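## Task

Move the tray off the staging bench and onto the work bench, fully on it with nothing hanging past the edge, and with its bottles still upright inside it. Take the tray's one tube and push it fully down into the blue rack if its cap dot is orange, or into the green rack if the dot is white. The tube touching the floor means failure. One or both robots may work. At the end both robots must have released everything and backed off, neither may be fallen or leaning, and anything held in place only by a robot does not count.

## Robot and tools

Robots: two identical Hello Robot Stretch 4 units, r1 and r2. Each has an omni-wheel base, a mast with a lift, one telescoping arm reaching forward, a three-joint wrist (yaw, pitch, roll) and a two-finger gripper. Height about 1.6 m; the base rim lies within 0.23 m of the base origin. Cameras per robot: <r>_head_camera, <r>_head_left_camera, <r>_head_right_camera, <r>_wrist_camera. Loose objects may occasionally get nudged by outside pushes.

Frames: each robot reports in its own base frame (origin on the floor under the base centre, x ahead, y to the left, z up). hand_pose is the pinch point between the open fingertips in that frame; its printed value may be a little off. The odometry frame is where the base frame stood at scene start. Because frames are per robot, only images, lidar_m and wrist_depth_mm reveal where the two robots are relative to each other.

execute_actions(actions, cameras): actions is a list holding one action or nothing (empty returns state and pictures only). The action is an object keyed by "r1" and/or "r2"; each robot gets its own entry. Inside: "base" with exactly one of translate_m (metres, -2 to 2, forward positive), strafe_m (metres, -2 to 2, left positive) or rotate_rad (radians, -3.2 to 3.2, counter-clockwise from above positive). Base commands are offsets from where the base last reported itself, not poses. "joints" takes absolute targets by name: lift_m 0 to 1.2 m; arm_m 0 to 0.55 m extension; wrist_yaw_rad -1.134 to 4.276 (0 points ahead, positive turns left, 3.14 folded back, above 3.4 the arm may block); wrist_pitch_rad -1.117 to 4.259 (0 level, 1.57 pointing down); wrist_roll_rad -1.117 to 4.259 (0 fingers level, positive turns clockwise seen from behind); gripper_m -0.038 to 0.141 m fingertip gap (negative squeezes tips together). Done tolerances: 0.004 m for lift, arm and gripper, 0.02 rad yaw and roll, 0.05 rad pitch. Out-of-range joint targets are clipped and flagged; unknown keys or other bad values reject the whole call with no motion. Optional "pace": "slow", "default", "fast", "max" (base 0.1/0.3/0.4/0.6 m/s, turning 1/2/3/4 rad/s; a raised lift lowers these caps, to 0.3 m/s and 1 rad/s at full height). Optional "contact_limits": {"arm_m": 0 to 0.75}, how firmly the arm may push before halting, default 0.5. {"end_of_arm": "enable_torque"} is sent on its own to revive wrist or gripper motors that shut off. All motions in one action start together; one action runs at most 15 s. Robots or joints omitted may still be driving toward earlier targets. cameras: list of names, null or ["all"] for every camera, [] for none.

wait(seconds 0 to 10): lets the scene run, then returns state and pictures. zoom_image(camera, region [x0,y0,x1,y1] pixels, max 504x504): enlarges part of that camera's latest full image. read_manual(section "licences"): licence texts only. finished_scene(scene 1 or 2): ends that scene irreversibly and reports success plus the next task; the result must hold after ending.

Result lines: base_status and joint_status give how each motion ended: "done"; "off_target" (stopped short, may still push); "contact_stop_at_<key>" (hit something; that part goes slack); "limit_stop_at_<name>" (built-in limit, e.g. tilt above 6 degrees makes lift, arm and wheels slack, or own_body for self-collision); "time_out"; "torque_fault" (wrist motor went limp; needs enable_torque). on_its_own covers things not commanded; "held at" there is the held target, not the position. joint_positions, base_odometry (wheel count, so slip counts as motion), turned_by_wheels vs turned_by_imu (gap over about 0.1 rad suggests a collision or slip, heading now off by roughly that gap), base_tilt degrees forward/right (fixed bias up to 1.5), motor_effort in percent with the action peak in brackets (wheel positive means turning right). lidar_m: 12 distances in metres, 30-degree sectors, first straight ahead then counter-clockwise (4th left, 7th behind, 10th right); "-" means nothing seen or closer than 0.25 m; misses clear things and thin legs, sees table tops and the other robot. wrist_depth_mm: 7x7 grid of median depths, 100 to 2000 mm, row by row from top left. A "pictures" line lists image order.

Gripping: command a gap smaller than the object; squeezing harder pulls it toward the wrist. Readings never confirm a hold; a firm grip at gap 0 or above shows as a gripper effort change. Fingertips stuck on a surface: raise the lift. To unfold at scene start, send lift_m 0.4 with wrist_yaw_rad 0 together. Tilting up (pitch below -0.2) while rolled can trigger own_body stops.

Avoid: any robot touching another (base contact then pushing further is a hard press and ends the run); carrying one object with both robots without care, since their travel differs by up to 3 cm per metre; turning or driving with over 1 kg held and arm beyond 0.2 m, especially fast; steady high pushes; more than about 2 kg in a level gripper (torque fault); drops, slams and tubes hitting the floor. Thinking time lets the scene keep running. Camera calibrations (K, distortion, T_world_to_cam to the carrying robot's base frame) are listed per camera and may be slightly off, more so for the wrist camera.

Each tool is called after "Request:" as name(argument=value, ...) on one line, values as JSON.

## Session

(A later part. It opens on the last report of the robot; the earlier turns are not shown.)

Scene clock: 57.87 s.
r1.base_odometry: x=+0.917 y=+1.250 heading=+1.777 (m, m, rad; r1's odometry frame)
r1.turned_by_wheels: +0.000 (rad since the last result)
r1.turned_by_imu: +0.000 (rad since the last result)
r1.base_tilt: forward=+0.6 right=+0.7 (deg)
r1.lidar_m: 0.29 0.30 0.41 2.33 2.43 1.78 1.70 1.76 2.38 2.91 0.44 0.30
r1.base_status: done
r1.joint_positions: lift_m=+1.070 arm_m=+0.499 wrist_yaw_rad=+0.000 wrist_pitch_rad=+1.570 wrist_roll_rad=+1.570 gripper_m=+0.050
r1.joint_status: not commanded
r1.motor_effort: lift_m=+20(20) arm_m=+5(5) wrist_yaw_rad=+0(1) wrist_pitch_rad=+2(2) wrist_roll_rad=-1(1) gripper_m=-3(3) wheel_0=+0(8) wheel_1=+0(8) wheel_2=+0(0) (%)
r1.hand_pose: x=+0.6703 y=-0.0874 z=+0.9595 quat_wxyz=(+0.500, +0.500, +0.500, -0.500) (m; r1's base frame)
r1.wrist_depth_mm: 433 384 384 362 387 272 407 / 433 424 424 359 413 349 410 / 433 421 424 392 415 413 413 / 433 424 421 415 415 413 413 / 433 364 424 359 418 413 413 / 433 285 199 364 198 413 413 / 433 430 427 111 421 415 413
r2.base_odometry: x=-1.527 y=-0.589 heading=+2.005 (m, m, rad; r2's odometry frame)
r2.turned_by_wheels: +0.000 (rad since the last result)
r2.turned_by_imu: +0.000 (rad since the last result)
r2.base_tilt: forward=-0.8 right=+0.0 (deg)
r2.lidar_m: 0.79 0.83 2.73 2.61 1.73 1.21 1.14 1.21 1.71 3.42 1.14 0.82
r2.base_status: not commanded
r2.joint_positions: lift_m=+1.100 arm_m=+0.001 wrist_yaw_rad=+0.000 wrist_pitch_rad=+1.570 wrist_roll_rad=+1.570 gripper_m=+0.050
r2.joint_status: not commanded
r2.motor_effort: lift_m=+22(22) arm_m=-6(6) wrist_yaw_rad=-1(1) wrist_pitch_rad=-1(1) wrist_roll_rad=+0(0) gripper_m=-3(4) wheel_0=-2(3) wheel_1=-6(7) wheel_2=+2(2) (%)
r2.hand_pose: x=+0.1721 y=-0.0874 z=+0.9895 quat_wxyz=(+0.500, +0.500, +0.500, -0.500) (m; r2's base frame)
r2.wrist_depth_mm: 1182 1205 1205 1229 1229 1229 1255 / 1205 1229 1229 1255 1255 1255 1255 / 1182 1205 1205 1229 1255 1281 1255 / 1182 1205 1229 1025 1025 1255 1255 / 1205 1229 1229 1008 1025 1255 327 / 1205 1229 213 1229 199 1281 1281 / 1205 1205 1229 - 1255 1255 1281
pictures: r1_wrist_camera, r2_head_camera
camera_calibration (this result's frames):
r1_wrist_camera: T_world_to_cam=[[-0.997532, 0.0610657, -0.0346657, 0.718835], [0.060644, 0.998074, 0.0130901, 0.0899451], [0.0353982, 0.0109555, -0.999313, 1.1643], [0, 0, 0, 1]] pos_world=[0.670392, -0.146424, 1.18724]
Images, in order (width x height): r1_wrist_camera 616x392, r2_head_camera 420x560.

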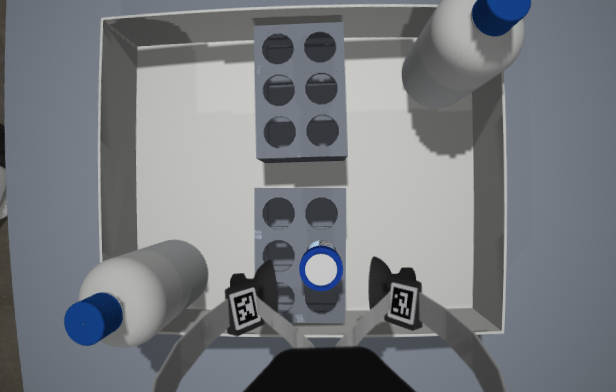

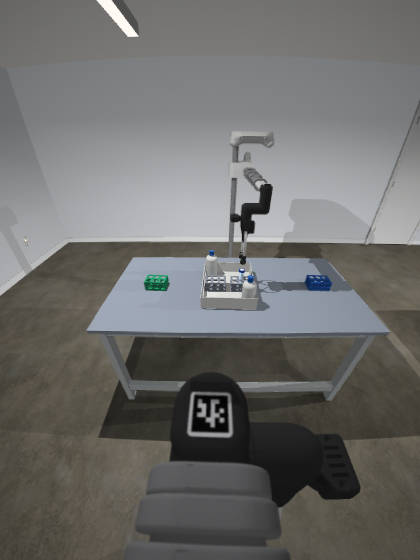

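Request:
execute_actions(actions=[{"r1":{"joints":{"lift_m":0.998,"arm_m":0.503}}}], cameras=["r1_wrist_camera","r2_head_camera"])

Request:
zoom_image(camera="r2_head_camera", region=[190, 230, 290, 320])

Scene clock: 59.33 s.
r1.base_odometry: x=+0.917 y=+1.250 heading=+1.777 (m, m, rad; r1's odometry frame)
r1.turned_by_wheels: +0.000 (rad since the last result)
r1.turned_by_imu: +0.000 (rad since the last result)
r1.base_tilt: forward=+0.5 right=+0.6 (deg)
r1.lidar_m: 0.28 0.31 0.39 2.32 2.45 1.77 1.70 1.77 2.41 2.91 0.43 0.31
r1.base_status: not commanded
r1.joint_positions: lift_m=+0.998 arm_m=+0.502 wrist_yaw_rad=+0.000 wrist_pitch_rad=+1.570 wrist_roll_rad=+1.570 gripper_m=+0.050
r1.joint_status: all done
r1.motor_effort: lift_m=+15(18) arm_m=+5(5) wrist_yaw_rad=+1(0) wrist_pitch_rad=+2(2) wrist_roll_rad=-1(1) gripper_m=-3(1) wheel_0=+0(0) wheel_1=+0(0) wheel_2=+0(0) (%)
r1.hand_pose: x=+0.6733 y=-0.0874 z=+0.8879 quat_wxyz=(+0.500, +0.500, +0.500, -0.500) (m; r1's base frame)
r1.wrist_depth_mm: 314 351 349 289 345 233 215 / 317 353 351 289 345 314 315 / 319 353 351 315 347 343 317 / 319 353 353 345 347 343 319 / 317 338 349 289 345 343 319 / 214 250 199 229 197 343 319 / 204 236 291 111 304 281 315
r2.base_odometry: x=-1.527 y=-0.589 heading=+2.005 (m, m, rad; r2's odometry frame)
r2.turned_by_wheels: +0.000 (rad since the last result)
r2.turned_by_imu: +0.000 (rad since the last result)
r2.base_tilt: forward=-0.8 right=+0.0 (deg)
r2.lidar_m: 0.78 0.79 2.74 2.62 1.76 1.23 1.16 1.22 1.70 3.44 1.16 0.84
r2.base_status: not commanded
r2.joint_positions: lift_m=+1.100 arm_m=+0.001 wrist_yaw_rad=+0.000 wrist_pitch_rad=+1.570 wrist_roll_rad=+1.570 gripper_m=+0.050
r2.joint_status: not commanded
r2.motor_effort: lift_m=+22(22) arm_m=-6(5) wrist_yaw_rad=+1(0) wrist_pitch_rad=-1(1) wrist_roll_rad=+1(0) gripper_m=-4(4) wheel_0=-3(2) wheel_1=-6(6) wheel_2=+2(2) (%)
r2.hand_pose: x=+0.1721 y=-0.0874 z=+0.9895 quat_wxyz=(+0.500, +0.500, +0.500, -0.500) (m; r2's base frame)
r2.wrist_depth_mm: 1205 1205 1205 1229 1229 1229 1281 / 1205 1205 1229 1229 1229 1255 1255 / 1205 1205 1229 1229 1255 1255 1255 / 1205 1229 1229 1025 1025 1255 1281 / 1229 1205 1229 1025 1025 1255 327 / 1205 1229 213 1229 200 1255 1281 / 1205 1229 1229 - 1255 1255 1281
pictures: r1_wrist_camera, r2_head_camera
camera_calibration (this result's frames):
r1_wrist_camera: T_world_to_cam=[[-0.997531, 0.0610704, -0.0346657, 0.719345], [0.0606487, 0.998073, 0.0130901, 0.0906975], [0.0353983, 0.0109554, -0.999313, 1.09262], [0, 0, 0, 1]] pos_world=[0.673392, -0.146424, 1.11562]
Images, in order (width x height): r1_wrist_camera 616x392, r2_head_camera 420x560.

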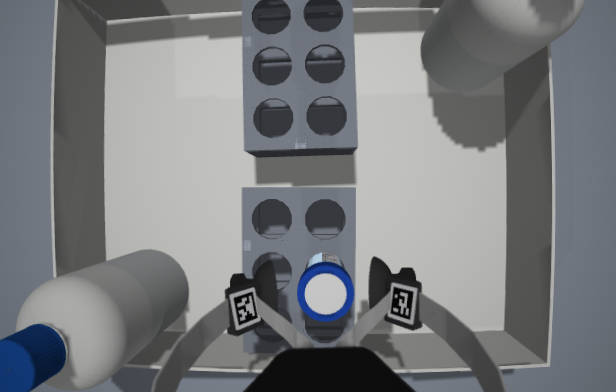

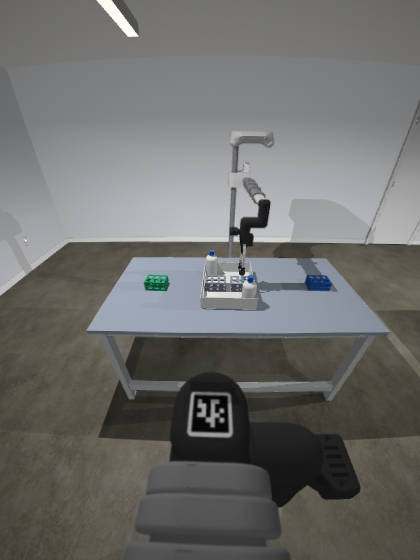

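Region (190, 230, 290, 320) of r2_head_camera's 420x560 image, scaled by 5.040, with more detail than that image has; it fills the top 454 rows of this view, and the rest is white.

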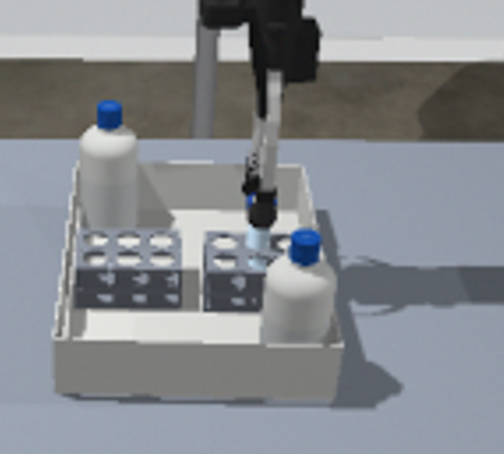

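Request:
execute_actions(actions=[{"r1":{"joints":{"lift_m":0.992,"gripper_m":0.005}}}], cameras=["r1_wrist_camera"])

Request:
execute_actions(actions=[{"r1":{"joints":{"lift_m":1.15}}}], cameras=["r1_wrist_camera","r2_head_camera"])

Request:
zoom_image(camera="r2_head_camera", region=[130, 180, 290, 320])

Scene clock: 60.80 s.
r1.base_odometry: x=+0.917 y=+1.250 heading=+1.777 (m, m, rad; r1's odometry frame)
r1.turned_by_wheels: +0.000 (rad since the last result)
r1.turned_by_imu: +0.000 (rad since the last result)
r1.base_tilt: forward=+0.5 right=+0.6 (deg)
r1.lidar_m: 0.29 0.30 0.40 2.34 2.45 1.79 1.70 1.77 2.40 2.91 0.45 0.30
r1.base_status: not commanded
r1.joint_positions: lift_m=+0.992 arm_m=+0.502 wrist_yaw_rad=+0.000 wrist_pitch_rad=+1.570 wrist_roll_rad=+1.570 gripper_m=+0.005
r1.joint_status: all done
r1.motor_effort: lift_m=+15(16) arm_m=+4(5) wrist_yaw_rad=+1(0) wrist_pitch_rad=+2(2) wrist_roll_rad=-1(1) gripper_m=-13(16) wheel_0=+0(0) wheel_1=+0(0) wheel_2=+0(0) (%)
r1.hand_pose: x=+0.6733 y=-0.0874 z=+0.8819 quat_wxyz=(+0.500, +0.500, +0.500, -0.500) (m; r1's base frame)
r1.wrist_depth_mm: 312 345 345 282 336 234 212 / 317 347 343 283 338 314 290 / 320 347 347 312 340 336 293 / 320 347 345 340 340 336 285 / 319 340 345 283 340 336 293 / 210 249 189 216 188 336 291 / 202 216 286 111 293 274 314
r2.base_odometry: x=-1.527 y=-0.589 heading=+2.005 (m, m, rad; r2's odometry frame)
r2.turned_by_wheels: +0.000 (rad since the last result)
r2.turned_by_imu: +0.000 (rad since the last result)
r2.base_tilt: forward=-0.7 right=+0.0 (deg)
r2.lidar_m: 0.77 0.80 2.75 2.62 1.74 1.22 1.15 1.22 1.72 3.45 1.17 0.84
r2.base_status: not commanded
r2.joint_positions: lift_m=+1.100 arm_m=+0.001 wrist_yaw_rad=+0.000 wrist_pitch_rad=+1.570 wrist_roll_rad=+1.570 gripper_m=+0.050
r2.joint_status: not commanded
r2.motor_effort: lift_m=+22(22) arm_m=-6(5) wrist_yaw_rad=+0(1) wrist_pitch_rad=-2(1) wrist_roll_rad=+1(0) gripper_m=-4(4) wheel_0=-3(3) wheel_1=-6(6) wheel_2=+2(2) (%)
r2.hand_pose: x=+0.1721 y=-0.0874 z=+0.9895 quat_wxyz=(+0.500, +0.500, +0.500, -0.500) (m; r2's base frame)
r2.wrist_depth_mm: 1182 1205 1229 1205 1255 1229 1255 / 1182 1205 1205 1229 1255 1255 1255 / 1182 1205 1229 1255 1229 1255 1281 / 1182 1205 1229 1025 1025 1255 1281 / 1205 1205 1229 1025 1025 1255 327 / 1229 1205 213 1255 199 1255 1255 / 1205 1205 1229 - 1255 1255 1281
pictures: r1_wrist_camera
camera_calibration (this result's frames):
r1_wrist_camera: T_world_to_cam=[[-0.997531, 0.0610704, -0.0346658, 0.719139], [0.0606487, 0.998073, 0.0130901, 0.090776], [0.0353984, 0.0109554, -0.999313, 1.08663], [0, 0, 0, 1]] pos_world=[0.673393, -0.146424, 1.10962]
Images, in order (width x height): r1_wrist_camera 616x392.

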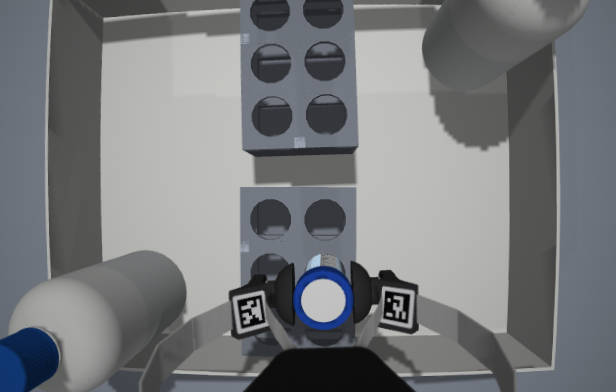

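Scene clock: 62.53 s.
r1.base_odometry: x=+0.917 y=+1.250 heading=+1.777 (m, m, rad; r1's odometry frame)
r1.turned_by_wheels: +0.000 (rad since the last result)
r1.turned_by_imu: +0.000 (rad since the last result)
r1.base_tilt: forward=+0.6 right=+0.6 (deg)
r1.lidar_m: 0.29 0.30 0.40 2.33 2.46 1.77 1.70 1.76 2.41 2.91 0.41 0.31
r1.base_status: not commanded
r1.joint_positions: lift_m=+1.150 arm_m=+0.502 wrist_yaw_rad=+0.000 wrist_pitch_rad=+1.570 wrist_roll_rad=+1.570 gripper_m=+0.005
r1.joint_status: all done
r1.motor_effort: lift_m=+20(22) arm_m=+5(4) wrist_yaw_rad=+1(0) wrist_pitch_rad=+2(2) wrist_roll_rad=-1(1) gripper_m=-14(14) wheel_0=+0(0) wheel_1=+0(0) wheel_2=+0(0) (%)
r1.hand_pose: x=+0.6733 y=-0.0874 z=+1.0395 quat_wxyz=(+0.500, +0.500, +0.500, -0.500) (m; r1's base frame)
r1.wrist_depth_mm: 512 508 500 496 469 488 488 / 508 508 500 462 484 488 488 / 517 508 500 439 492 488 488 / 517 508 508 492 492 496 488 / 512 512 500 439 496 488 488 / 1308 517 189 215 188 492 488 / 1281 512 508 111 500 496 492
r2.base_odometry: x=-1.527 y=-0.589 heading=+2.005 (m, m, rad; r2's odometry frame)
r2.turned_by_wheels: +0.000 (rad since the last result)
r2.turned_by_imu: +0.000 (rad since the last result)
r2.base_tilt: forward=-0.7 right=+0.0 (deg)
r2.lidar_m: 0.78 0.81 2.76 2.62 1.76 1.22 1.15 1.22 1.69 3.46 1.16 0.83
r2.base_status: not commanded
r2.joint_positions: lift_m=+1.100 arm_m=+0.001 wrist_yaw_rad=+0.000 wrist_pitch_rad=+1.570 wrist_roll_rad=+1.570 gripper_m=+0.050
r2.joint_status: not commanded
r2.motor_effort: lift_m=+22(22) arm_m=-6(6) wrist_yaw_rad=+1(1) wrist_pitch_rad=-1(1) wrist_roll_rad=+0(0) gripper_m=-3(5) wheel_0=-2(2) wheel_1=-7(6) wheel_2=+2(2) (%)
r2.hand_pose: x=+0.1721 y=-0.0874 z=+0.9895 quat_wxyz=(+0.500, +0.500, +0.500, -0.500) (m; r2's base frame)
r2.wrist_depth_mm: 1205 1229 1205 1229 1255 1255 1255 / 1205 1205 1205 1229 1229 1255 1255 / 1205 1229 1229 1255 1255 1255 1281 / 1205 1205 1205 1042 1025 1255 1255 / 1205 1205 1229 1025 1025 1229 327 / 1205 1205 213 1229 199 1255 1255 / 1205 1229 1229 - 1255 1255 1281
pictures: r1_wrist_camera, r2_head_camera
camera_calibration (this result's frames):
r1_wrist_camera: T_world_to_cam=[[-0.997531, 0.0610706, -0.0346658, 0.724605], [0.0606489, 0.998073, 0.0130901, 0.0887125], [0.0353984, 0.0109553, -0.999313, 1.24413], [0, 0, 0, 1]] pos_world=[0.673396, -0.146424, 1.26723]
Images, in order (width x height): r1_wrist_camera 616x392, r2_head_camera 420x560.

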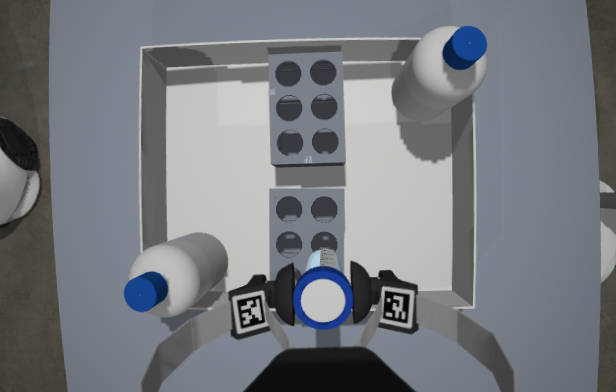

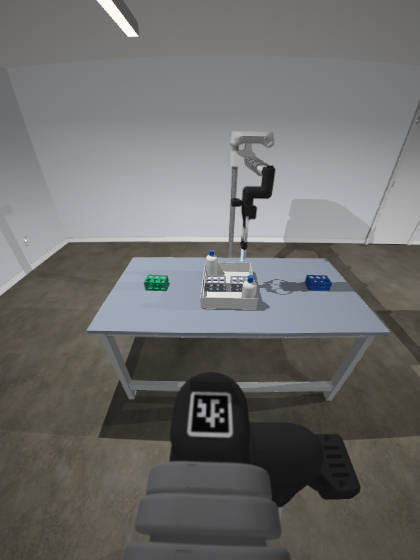

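Region (130, 180, 290, 320) of r2_head_camera's 420x560 image, scaled by 3.150, with more detail than that image has; it fills the top 441 rows of this view, and the rest is white.

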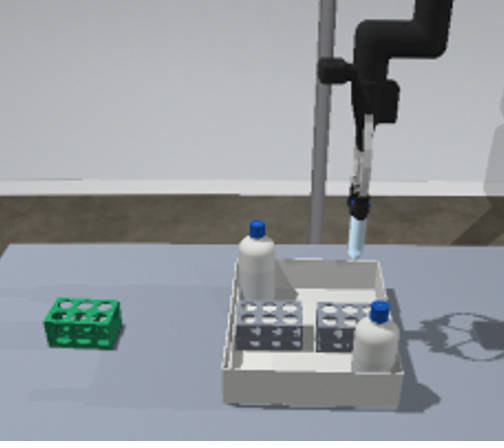

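Request:
execute_actions(actions=[{"r1":{"base":{"strafe_m":-0.48}}}], cameras=["r1_wrist_camera"])

Request:
zoom_image(camera="r1_wrist_camera", region=[220, 150, 420, 340])

Scene clock: 66.03 s.
r1.base_odometry: x=+1.387 y=+1.348 heading=+1.776 (m, m, rad; r1's odometry frame)
r1.turned_by_wheels: +0.000 (rad since the last result)
r1.turned_by_imu: +0.003 (rad since the last result)
r1.base_tilt: forward=+0.5 right=+0.7 (deg)
r1.lidar_m: 0.29 0.31 0.44 1.13 2.44 1.77 1.70 1.73 2.40 2.43 0.44 0.31
r1.base_status: done
r1.joint_positions: lift_m=+1.150 arm_m=+0.502 wrist_yaw_rad=+0.000 wrist_pitch_rad=+1.570 wrist_roll_rad=+1.570 gripper_m=+0.005
r1.joint_status: not commanded
r1.motor_effort: lift_m=+19(20) arm_m=+4(4) wrist_yaw_rad=+1(1) wrist_pitch_rad=+2(2) wrist_roll_rad=-1(1) gripper_m=-13(13) wheel_0=-1(8) wheel_1=+0(8) wheel_2=+0(1) (%)
r1.hand_pose: x=+0.6733 y=-0.0874 z=+1.0396 quat_wxyz=(+0.500, +0.500, +0.500, -0.500) (m; r1's base frame)
r1.wrist_depth_mm: 891 504 504 500 496 492 488 / 512 504 504 500 496 488 484 / 512 508 508 500 496 488 488 / 512 508 500 477 500 492 492 / 517 508 508 439 500 492 492 / 521 508 190 215 188 496 492 / 1255 512 508 111 500 492 492
r2.base_odometry: x=-1.527 y=-0.589 heading=+2.005 (m, m, rad; r2's odometry frame)
r2.turned_by_wheels: +0.000 (rad since the last result)
r2.turned_by_imu: -0.001 (rad since the last result)
r2.base_tilt: forward=-0.7 right=+0.1 (deg)
r2.lidar_m: 0.78 0.83 2.76 2.65 1.73 1.21 1.16 1.19 1.69 3.42 1.17 0.80
r2.base_status: not commanded
r2.joint_positions: lift_m=+1.100 arm_m=+0.001 wrist_yaw_rad=+0.000 wrist_pitch_rad=+1.570 wrist_roll_rad=+1.570 gripper_m=+0.050
r2.joint_status: not commanded
r2.motor_effort: lift_m=+22(22) arm_m=-6(5) wrist_yaw_rad=+1(0) wrist_pitch_rad=-1(2) wrist_roll_rad=+1(0) gripper_m=-3(4) wheel_0=-3(3) wheel_1=-6(7) wheel_2=+2(2) (%)
r2.hand_pose: x=+0.1721 y=-0.0874 z=+0.9895 quat_wxyz=(+0.500, +0.500, +0.500, -0.500) (m; r2's base frame)
r2.wrist_depth_mm: 1205 1205 1205 1229 1229 1255 1255 / 1182 1205 1205 1229 1229 1255 1255 / 1182 1205 1229 1229 1229 1255 1255 / 1205 1205 1229 1042 1025 1281 1281 / 1205 1205 1229 1025 1025 1255 327 / 1205 1229 213 1229 200 1255 1281 / 1205 1205 1205 - 1255 1255 1281
pictures: r1_wrist_camera
camera_calibration (this result's frames):
r1_wrist_camera: T_world_to_cam=[[-0.997531, 0.0610706, -0.0346659, 0.724623], [0.0606488, 0.998073, 0.0130901, 0.0887103], [0.0353985, 0.0109554, -0.999313, 1.24423], [0, 0, 0, 1]] pos_world=[0.67341, -0.146424, 1.26734]
Images, in order (width x height): r1_wrist_camera 616x392.

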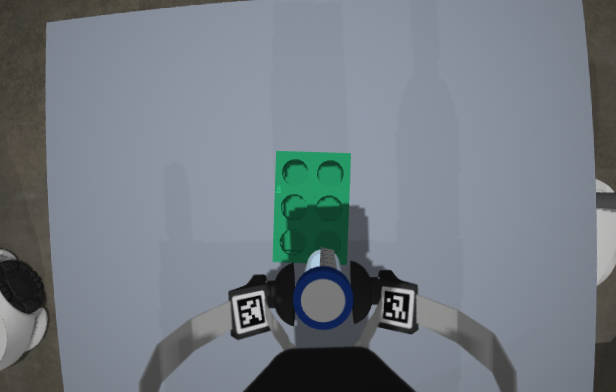

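Region (220, 150, 420, 340) of r1_wrist_camera's 616x392 image, scaled by 2.520; it fills the top 479 rows of this view, and the rest is white.

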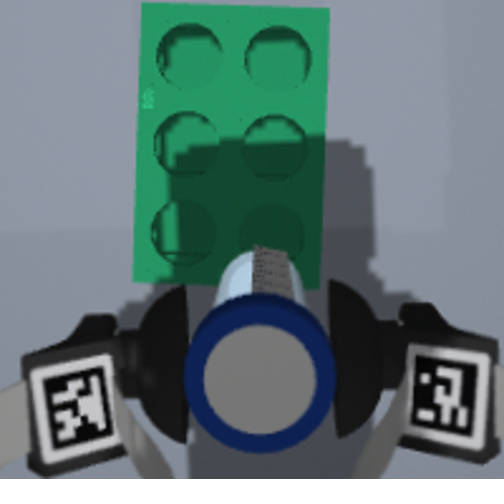

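Request:
execute_actions(actions=[{"r1":{"joints":{"lift_m":1.065,"arm_m":0.497}}}], cameras=["r1_wrist_camera","r2_head_camera"])

Request:
zoom_image(camera="r1_wrist_camera", region=[220, 150, 420, 340])

Request:
zoom_image(camera="r2_head_camera", region=[125, 240, 195, 300])

Scene clock: 67.50 s.
r1.base_odometry: x=+1.387 y=+1.348 heading=+1.776 (m, m, rad; r1's odometry frame)
r1.turned_by_wheels: +0.000 (rad since the last result)
r1.turned_by_imu: +0.000 (rad since the last result)
r1.base_tilt: forward=+0.6 right=+0.7 (deg)
r1.lidar_m: 0.29 0.31 0.43 1.15 2.44 1.77 1.69 1.77 2.41 2.43 0.43 0.32
r1.base_status: not commanded
r1.joint_positions: lift_m=+1.065 arm_m=+0.498 wrist_yaw_rad=+0.000 wrist_pitch_rad=+1.570 wrist_roll_rad=+1.570 gripper_m=+0.005
r1.joint_status: all done
r1.motor_effort: lift_m=+16(18) arm_m=-4(4) wrist_yaw_rad=+1(1) wrist_pitch_rad=+2(2) wrist_roll_rad=-1(1) gripper_m=-15(15) wheel_0=-1(1) wheel_1=+1(1) wheel_2=+0(0) (%)
r1.hand_pose: x=+0.6689 y=-0.0874 z=+0.9549 quat_wxyz=(+0.500, +0.500, +0.500, -0.500) (m; r1's base frame)
r1.wrist_depth_mm: 427 424 418 413 410 404 404 / 424 424 421 415 413 407 404 / 427 421 421 413 413 410 407 / 427 424 421 359 413 410 407 / 430 427 424 357 415 410 407 / 430 427 189 216 188 410 407 / 430 427 424 111 413 410 407
r2.base_odometry: x=-1.527 y=-0.589 heading=+2.005 (m, m, rad; r2's odometry frame)
r2.turned_by_wheels: +0.000 (rad since the last result)
r2.turned_by_imu: +0.000 (rad since the last result)
r2.base_tilt: forward=-0.8 right=+0.0 (deg)
r2.lidar_m: 0.79 0.81 2.75 2.63 1.72 1.22 1.16 1.23 1.70 3.43 1.16 0.81
r2.base_status: not commanded
r2.joint_positions: lift_m=+1.100 arm_m=+0.001 wrist_yaw_rad=+0.000 wrist_pitch_rad=+1.570 wrist_roll_rad=+1.570 gripper_m=+0.050
r2.joint_status: not commanded
r2.motor_effort: lift_m=+22(22) arm_m=-6(6) wrist_yaw_rad=+0(2) wrist_pitch_rad=-2(1) wrist_roll_rad=+0(0) gripper_m=-4(4) wheel_0=-3(3) wheel_1=-7(6) wheel_2=+2(2) (%)
r2.hand_pose: x=+0.1721 y=-0.0874 z=+0.9895 quat_wxyz=(+0.500, +0.500, +0.500, -0.500) (m; r2's base frame)
r2.wrist_depth_mm: 1182 1205 1205 1229 1229 1229 1255 / 1182 1229 1229 1229 1229 1255 1281 / 1205 1205 1229 1229 1255 1255 1281 / 1205 1229 1229 1025 1025 1255 1281 / 1205 1229 1255 1025 1025 1229 329 / 1205 1205 213 1255 199 1281 1281 / 1205 1229 1229 - 1281 1255 1281
pictures: r1_wrist_camera, r2_head_camera
camera_calibration (this result's frames):
r1_wrist_camera: T_world_to_cam=[[-0.997531, 0.0610735, -0.0346783, 0.717365], [0.0606516, 0.998073, 0.0130909, 0.0900805], [0.0354109, 0.0109552, -0.999313, 1.15969], [0, 0, 0, 1]] pos_world=[0.669064, -0.146424, 1.18259]
Images, in order (width x height): r1_wrist_camera 616x392, r2_head_camera 420x560.

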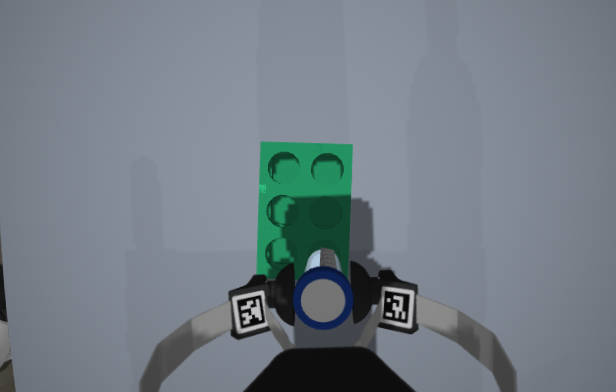

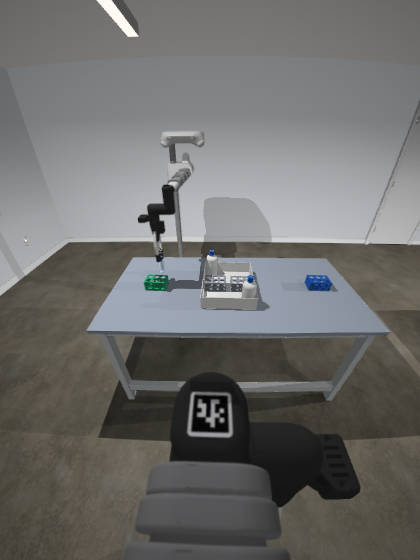

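Region (220, 150, 420, 340) of r1_wrist_camera's 616x392 image, scaled by 2.520; it fills the top 479 rows of this view, and the rest is white.

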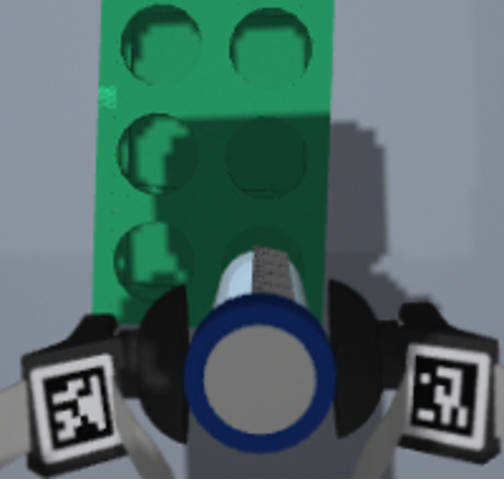

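Region (125, 240, 195, 300) of r2_head_camera's 420x560 image, scaled by 7.200, with more detail than that image has; it fills the top 432 rows of this view, and the rest is white.

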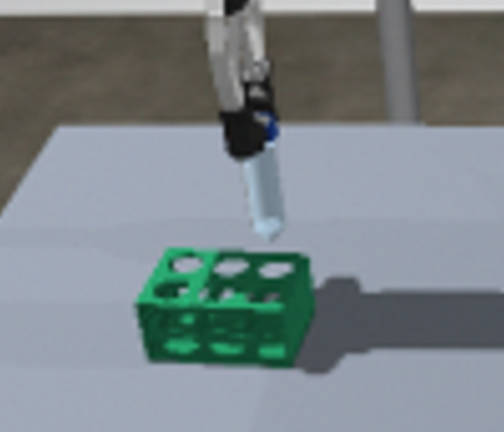

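Request:
execute_actions(actions=[{"r1":{"joints":{"lift_m":0.996},"pace":"slow"}}], cameras=["r1_wrist_camera","r2_head_camera"])

Request:
zoom_image(camera="r2_head_camera", region=[125, 240, 195, 300])

Scene clock: 69.10 s.
r1.base_odometry: x=+1.387 y=+1.348 heading=+1.776 (m, m, rad; r1's odometry frame)
r1.turned_by_wheels: +0.000 (rad since the last result)
r1.turned_by_imu: +0.000 (rad since the last result)
r1.base_tilt: forward=+0.5 right=+0.7 (deg)
r1.lidar_m: 0.29 0.31 0.43 1.14 2.44 1.77 1.69 1.76 2.38 2.43 0.45 0.32
r1.base_status: not commanded
r1.joint_positions: lift_m=+0.996 arm_m=+0.498 wrist_yaw_rad=+0.000 wrist_pitch_rad=+1.570 wrist_roll_rad=+1.570 gripper_m=+0.005
r1.joint_status: all done
r1.motor_effort: lift_m=+15(16) arm_m=-4(5) wrist_yaw_rad=+1(1) wrist_pitch_rad=+2(2) wrist_roll_rad=-1(1) gripper_m=-13(14) wheel_0=-1(1) wheel_1=+0(0) wheel_2=+0(0) (%)
r1.hand_pose: x=+0.6689 y=-0.0874 z=+0.8859 quat_wxyz=(+0.500, +0.500, +0.500, -0.500) (m; r1's base frame)
r1.wrist_depth_mm: 357 353 351 345 345 340 338 / 357 353 351 347 343 343 340 / 357 355 351 343 343 342 342 / 357 355 351 291 345 342 342 / 359 355 353 290 347 343 342 / 362 357 189 216 189 345 342 / 362 357 355 111 349 343 342
r2.base_odometry: x=-1.527 y=-0.589 heading=+2.005 (m, m, rad; r2's odometry frame)
r2.turned_by_wheels: +0.000 (rad since the last result)
r2.turned_by_imu: +0.000 (rad since the last result)
r2.base_tilt: forward=-0.7 right=+0.0 (deg)
r2.lidar_m: 0.78 0.81 2.76 2.63 1.70 1.22 1.16 1.20 1.73 3.44 1.17 0.82
r2.base_status: not commanded
r2.joint_positions: lift_m=+1.100 arm_m=+0.001 wrist_yaw_rad=+0.000 wrist_pitch_rad=+1.570 wrist_roll_rad=+1.570 gripper_m=+0.050
r2.joint_status: not commanded
r2.motor_effort: lift_m=+22(22) arm_m=-6(6) wrist_yaw_rad=+1(1) wrist_pitch_rad=-1(3) wrist_roll_rad=+1(0) gripper_m=-3(4) wheel_0=-3(2) wheel_1=-6(6) wheel_2=+2(2) (%)
r2.hand_pose: x=+0.1721 y=-0.0874 z=+0.9895 quat_wxyz=(+0.500, +0.500, +0.500, -0.500) (m; r2's base frame)
r2.wrist_depth_mm: 1182 1182 1229 1255 1229 1229 1255 / 1182 1205 1229 1229 1229 1229 1255 / 1205 1205 1229 1205 1229 1255 1281 / 1205 1205 1205 1025 1025 1255 1281 / 1205 1205 1205 1025 1025 1255 329 / 1205 1205 213 1229 199 1281 1281 / 1229 1205 1229 - 1255 1255 1281
pictures: r1_wrist_camera, r2_head_camera
camera_calibration (this result's frames):
r1_wrist_camera: T_world_to_cam=[[-0.997531, 0.0610736, -0.0346781, 0.714972], [0.0606518, 0.998073, 0.0130909, 0.0909833], [0.0354108, 0.0109552, -0.999313, 1.09077], [0, 0, 0, 1]] pos_world=[0.669063, -0.146424, 1.11362]
Images, in order (width x height): r1_wrist_camera 616x392, r2_head_camera 420x560.

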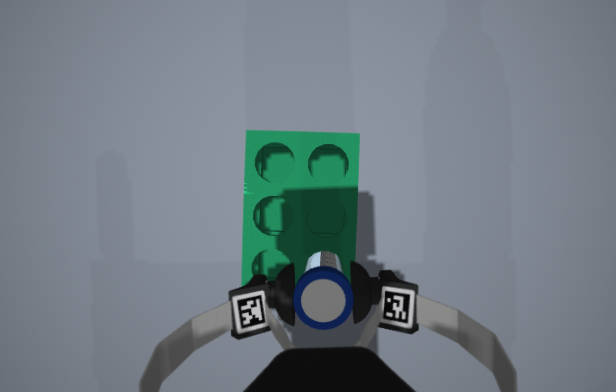

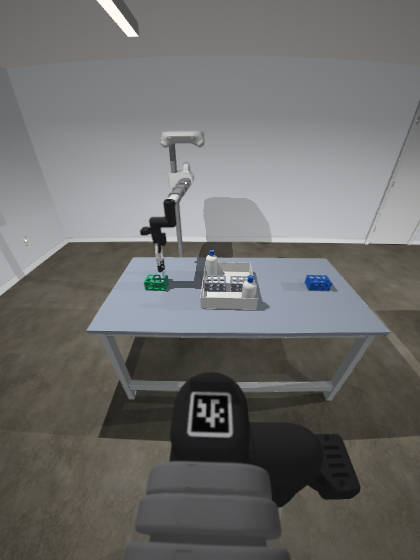

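Region (125, 240, 195, 300) of r2_head_camera's 420x560 image, scaled by 7.200, with more detail than that image has; it fills the top 432 rows of this view, and the rest is white.

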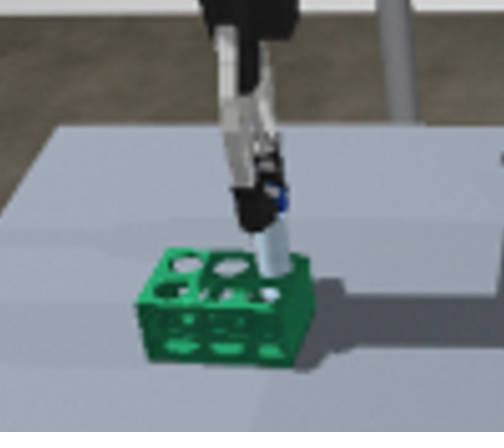

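Request:
execute_actions(actions=[{"r1":{"joints":{"lift_m":0.988},"pace":"slow"}}], cameras=[])

Request:
execute_actions(actions=[{"r1":{"joints":{"gripper_m":0.05}}}], cameras=["r1_wrist_camera","r2_head_camera"])

Scene clock: 69.93 s.
r1.base_odometry: x=+1.387 y=+1.348 heading=+1.776 (m, m, rad; r1's odometry frame)
r1.turned_by_wheels: +0.000 (rad since the last result)
r1.turned_by_imu: +0.000 (rad since the last result)
r1.base_tilt: forward=+0.6 right=+0.7 (deg)
r1.lidar_m: 0.29 0.31 0.43 1.14 2.42 1.77 1.69 1.75 2.38 2.43 0.43 0.32
r1.base_status: not commanded
r1.joint_positions: lift_m=+0.988 arm_m=+0.498 wrist_yaw_rad=+0.000 wrist_pitch_rad=+1.570 wrist_roll_rad=+1.570 gripper_m=+0.005
r1.joint_status: all done
r1.motor_effort: lift_m=+16(16) arm_m=-5(5) wrist_yaw_rad=+1(1) wrist_pitch_rad=+2(2) wrist_roll_rad=-1(1) gripper_m=-16(15) wheel_0=-1(1) wheel_1=+0(0) wheel_2=+0(0) (%)
r1.hand_pose: x=+0.6689 y=-0.0874 z=+0.8779 quat_wxyz=(+0.500, +0.500, +0.500, -0.500) (m; r1's base frame)
r1.wrist_depth_mm: 349 345 340 340 338 330 332 / 349 345 342 340 336 334 332 / 349 347 345 336 338 336 332 / 351 347 343 282 340 336 334 / 351 347 343 281 340 338 332 / 353 349 189 216 189 338 334 / 353 349 345 111 338 336 334
r2.base_odometry: x=-1.527 y=-0.589 heading=+2.005 (m, m, rad; r2's odometry frame)
r2.turned_by_wheels: +0.000 (rad since the last result)
r2.turned_by_imu: +0.000 (rad since the last result)
r2.base_tilt: forward=-0.8 right=+0.1 (deg)
r2.lidar_m: 0.79 0.80 2.77 2.62 1.73 1.20 1.16 1.20 1.71 3.43 1.18 0.83
r2.base_status: not commanded
r2.joint_positions: lift_m=+1.100 arm_m=+0.001 wrist_yaw_rad=+0.000 wrist_pitch_rad=+1.570 wrist_roll_rad=+1.570 gripper_m=+0.050
r2.joint_status: not commanded
r2.motor_effort: lift_m=+22(22) arm_m=-5(6) wrist_yaw_rad=+0(0) wrist_pitch_rad=-2(1) wrist_roll_rad=+0(0) gripper_m=-3(3) wheel_0=-2(3) wheel_1=-7(6) wheel_2=+2(2) (%)
r2.hand_pose: x=+0.1721 y=-0.0874 z=+0.9895 quat_wxyz=(+0.500, +0.500, +0.500, -0.500) (m; r2's base frame)
r2.wrist_depth_mm: 1205 1205 1205 1205 1229 1255 1255 / 1182 1205 1229 1229 1255 1255 1255 / 1182 1205 1205 1229 1255 1255 1255 / 1182 1229 1229 1025 1025 1281 1255 / 1205 1205 1229 1025 1025 1281 327 / 1205 1229 213 1229 200 1255 1281 / 1205 1205 1229 - 1255 1281 1281
pictures: none
No camera images: the call's "cameras" was empty. Leave "cameras" out to get every camera's image.

Scene clock: 71.17 s.
r1.base_odometry: x=+1.387 y=+1.348 heading=+1.776 (m, m, rad; r1's odometry frame)
r1.turned_by_wheels: +0.000 (rad since the last result)
r1.turned_by_imu: +0.000 (rad since the last result)
r1.base_tilt: forward=+0.5 right=+0.7 (deg)
r1.lidar_m: 0.28 0.31 0.42 1.13 2.44 1.76 1.69 1.77 2.39 2.43 0.41 0.31
r1.base_status: not commanded
r1.joint_positions: lift_m=+0.988 arm_m=+0.498 wrist_yaw_rad=+0.000 wrist_pitch_rad=+1.570 wrist_roll_rad=+1.570 gripper_m=+0.050
r1.joint_status: all done
r1.motor_effort: lift_m=+16(16) arm_m=-5(4) wrist_yaw_rad=+0(1) wrist_pitch_rad=+2(2) wrist_roll_rad=-1(1) gripper_m=-4(14) wheel_0=-1(1) wheel_1=+0(1) wheel_2=+0(0) (%)
r1.hand_pose: x=+0.6689 y=-0.0874 z=+0.8779 quat_wxyz=(+0.500, +0.500, +0.500, -0.500) (m; r1's base frame)
r1.wrist_depth_mm: 349 347 342 340 338 332 330 / 349 347 342 340 336 334 330 / 349 345 343 336 338 334 332 / 351 347 343 282 338 334 332 / 351 349 343 282 338 336 334 / 351 349 199 222 198 336 334 / 351 349 345 111 340 336 334
r2.base_odometry: x=-1.527 y=-0.589 heading=+2.005 (m, m, rad; r2's odometry frame)
r2.turned_by_wheels: +0.000 (rad since the last result)
r2.turned_by_imu: +0.000 (rad since the last result)
r2.base_tilt: forward=-0.8 right=+0.1 (deg)
r2.lidar_m: 0.77 0.82 2.75 2.63 1.74 1.24 1.15 1.23 1.70 3.44 1.14 0.81
r2.base_status: not commanded
r2.joint_positions: lift_m=+1.100 arm_m=+0.001 wrist_yaw_rad=+0.000 wrist_pitch_rad=+1.570 wrist_roll_rad=+1.570 gripper_m=+0.050
r2.joint_status: not commanded
r2.motor_effort: lift_m=+22(22) arm_m=-5(6) wrist_yaw_rad=+0(1) wrist_pitch_rad=+0(1) wrist_roll_rad=+0(0) gripper_m=-3(3) wheel_0=-3(2) wheel_1=-7(7) wheel_2=+2(2) (%)
r2.hand_pose: x=+0.1721 y=-0.0874 z=+0.9895 quat_wxyz=(+0.500, +0.500, +0.500, -0.500) (m; r2's base frame)
r2.wrist_depth_mm: 1182 1182 1229 1229 1229 1255 1255 / 1205 1229 1229 1229 1255 1255 1255 / 1205 1205 1229 1229 1229 1255 1281 / 1205 1205 1229 1042 1025 1255 1255 / 1205 1205 1229 1025 1025 1255 327 / 1205 1205 213 1255 200 1281 1255 / 1205 1205 1229 - 1255 1281 1281
pictures: r1_wrist_camera, r2_head_camera
camera_calibration (this result's frames):
r1_wrist_camera: T_world_to_cam=[[-0.997531, 0.0610737, -0.0346781, 0.71469], [0.0606518, 0.998073, 0.0130909, 0.0910884], [0.0354108, 0.0109552, -0.999313, 1.08276], [0, 0, 0, 1]] pos_world=[0.669059, -0.146424, 1.10561]
Images, in order (width x height): r1_wrist_camera 616x392, r2_head_camera 420x560.

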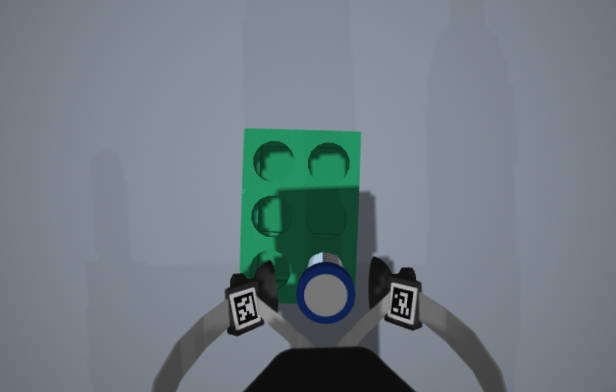

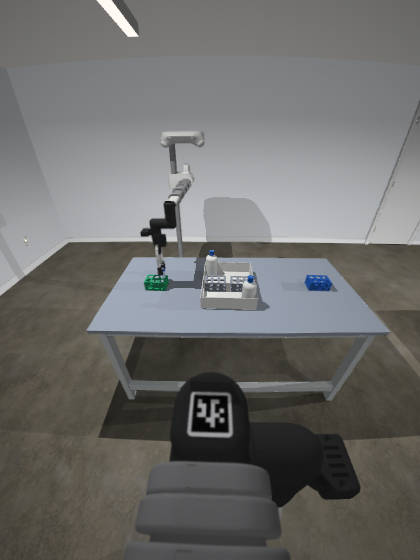

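Request:
execute_actions(actions=[{"r1":{"joints":{"lift_m":1.08},"pace":"fast"}}], cameras=[])

Request:
execute_actions(actions=[{"r1":{"joints":{"arm_m":0},"base":{"translate_m":-0.3},"pace":"fast"}}], cameras=["r1_head_camera"])

Request:
finished_scene(scene=1)

Scene clock: 72.40 s.
r1.base_odometry: x=+1.387 y=+1.348 heading=+1.776 (m, m, rad; r1's odometry frame)
r1.turned_by_wheels: +0.000 (rad since the last result)
r1.turned_by_imu: +0.000 (rad since the last result)
r1.base_tilt: forward=+0.5 right=+0.7 (deg)
r1.lidar_m: 0.29 0.31 0.43 1.12 2.43 1.75 1.69 1.78 2.39 2.44 0.44 0.32
r1.base_status: not commanded
r1.joint_positions: lift_m=+1.080 arm_m=+0.498 wrist_yaw_rad=+0.000 wrist_pitch_rad=+1.570 wrist_roll_rad=+1.570 gripper_m=+0.050
r1.joint_status: all done
r1.motor_effort: lift_m=+19(21) arm_m=-5(5) wrist_yaw_rad=+1(1) wrist_pitch_rad=+2(2) wrist_roll_rad=+0(1) gripper_m=-3(3) wheel_0=-1(1) wheel_1=+0(0) wheel_2=+0(0) (%)
r1.hand_pose: x=+0.6689 y=-0.0874 z=+0.9696 quat_wxyz=(+0.500, +0.500, +0.500, -0.500) (m; r1's base frame)
r1.wrist_depth_mm: 442 436 436 430 427 421 418 / 442 439 436 430 427 421 418 / 439 436 436 430 430 424 421 / 442 442 436 373 430 424 421 / 445 442 436 373 430 427 424 / 442 445 198 430 197 424 421 / 445 442 439 111 430 427 424
r2.base_odometry: x=-1.527 y=-0.589 heading=+2.005 (m, m, rad; r2's odometry frame)
r2.turned_by_wheels: +0.000 (rad since the last result)
r2.turned_by_imu: +0.000 (rad since the last result)
r2.base_tilt: forward=-0.8 right=+0.1 (deg)
r2.lidar_m: 0.79 0.82 2.75 2.63 1.75 1.23 1.16 1.21 1.70 3.49 1.19 0.83
r2.base_status: not commanded
r2.joint_positions: lift_m=+1.100 arm_m=+0.001 wrist_yaw_rad=+0.000 wrist_pitch_rad=+1.570 wrist_roll_rad=+1.570 gripper_m=+0.050
r2.joint_status: not commanded
r2.motor_effort: lift_m=+22(22) arm_m=-5(6) wrist_yaw_rad=+0(0) wrist_pitch_rad=-2(1) wrist_roll_rad=+0(0) gripper_m=-4(4) wheel_0=-3(2) wheel_1=-6(6) wheel_2=+2(2) (%)
r2.hand_pose: x=+0.1721 y=-0.0874 z=+0.9895 quat_wxyz=(+0.500, +0.500, +0.500, -0.500) (m; r2's base frame)
r2.wrist_depth_mm: 1205 1205 1205 1229 1255 1255 1281 / 1182 1205 1229 1229 1229 1255 1255 / 1205 1205 1229 1229 1255 1255 1255 / 1182 1229 1229 1042 1025 1281 1281 / 1205 1229 1229 1008 1042 1255 329 / 1205 1205 213 1255 200 1255 1281 / 1205 1229 1255 - 1255 1281 1281
pictures: none
No camera images: the call's "cameras" was empty. Leave "cameras" out to get every camera's image.

Scene clock: 74.77 s.
r1.base_odometry: x=+1.448 y=+1.054 heading=+1.776 (m, m, rad; r1's odometry frame)
r1.turned_by_wheels: +0.000 (rad since the last result)
r1.turned_by_imu: +0.001 (rad since the last result)
r1.base_tilt: forward=+0.6 right=+0.6 (deg)
r1.lidar_m: 0.59 0.61 0.85 2.85 2.03 1.46 1.39 1.45 1.96 2.44 2.51 0.62
r1.base_status: done
r1.joint_positions: lift_m=+1.080 arm_m=+0.001 wrist_yaw_rad=+0.000 wrist_pitch_rad=+1.570 wrist_roll_rad=+1.570 gripper_m=+0.050
r1.joint_status: all done
r1.motor_effort: lift_m=+19(19) arm_m=-5(5) wrist_yaw_rad=+2(1) wrist_pitch_rad=+1(1) wrist_roll_rad=-1(1) gripper_m=-3(1) wheel_0=+0(6) wheel_1=-2(1) wheel_2=-2(10) (%)
r1.hand_pose: x=+0.1718 y=-0.0874 z=+0.9696 quat_wxyz=(+0.500, +0.500, +0.500, -0.500) (m; r1's base frame)
r1.wrist_depth_mm: 1205 1205 1205 1182 1182 1160 1138 / 683 1182 1182 1160 1182 1160 1138 / 1229 1205 1205 1182 1160 1182 1160 / 1205 1205 1205 1182 960 1160 1138 / 1205 1205 1205 1182 976 1160 1160 / 1205 1205 200 1182 197 1160 1138 / 1229 1229 1182 111 1160 1182 1182
r2.base_odometry: x=-1.527 y=-0.589 heading=+2.005 (m, m, rad; r2's odometry frame)
r2.turned_by_wheels: +0.000 (rad since the last result)
r2.turned_by_imu: -0.001 (rad since the last result)
r2.base_tilt: forward=-0.8 right=+0.0 (deg)
r2.lidar_m: 0.78 0.82 2.74 2.63 1.74 1.20 1.15 1.24 1.71 3.45 1.17 0.82
r2.base_status: not commanded
r2.joint_positions: lift_m=+1.100 arm_m=+0.001 wrist_yaw_rad=+0.000 wrist_pitch_rad=+1.570 wrist_roll_rad=+1.570 gripper_m=+0.050
r2.joint_status: not commanded
r2.motor_effort: lift_m=+22(22) arm_m=-6(6) wrist_yaw_rad=+0(1) wrist_pitch_rad=-2(0) wrist_roll_rad=+0(1) gripper_m=-3(4) wheel_0=-3(2) wheel_1=-6(6) wheel_2=+2(2) (%)
r2.hand_pose: x=+0.1721 y=-0.0874 z=+0.9895 quat_wxyz=(+0.500, +0.500, +0.500, -0.500) (m; r2's base frame)
r2.wrist_depth_mm: 1182 1205 1229 1205 1255 1255 1255 / 1182 1205 1205 1205 1229 1255 1281 / 1182 1229 1229 1229 1229 1281 1255 / 1205 1205 1255 1042 1025 1281 1255 / 1205 1229 1229 1025 1025 1255 329 / 1205 1229 213 1255 200 1255 1255 / 1205 1205 1229 - 1255 1281 1281
pictures: r1_head_camera
Images, in order (width x height): r1_head_camera 420x560.

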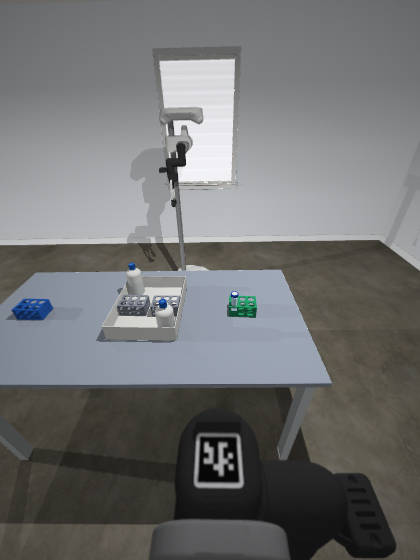

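The scene is finished: the task was done.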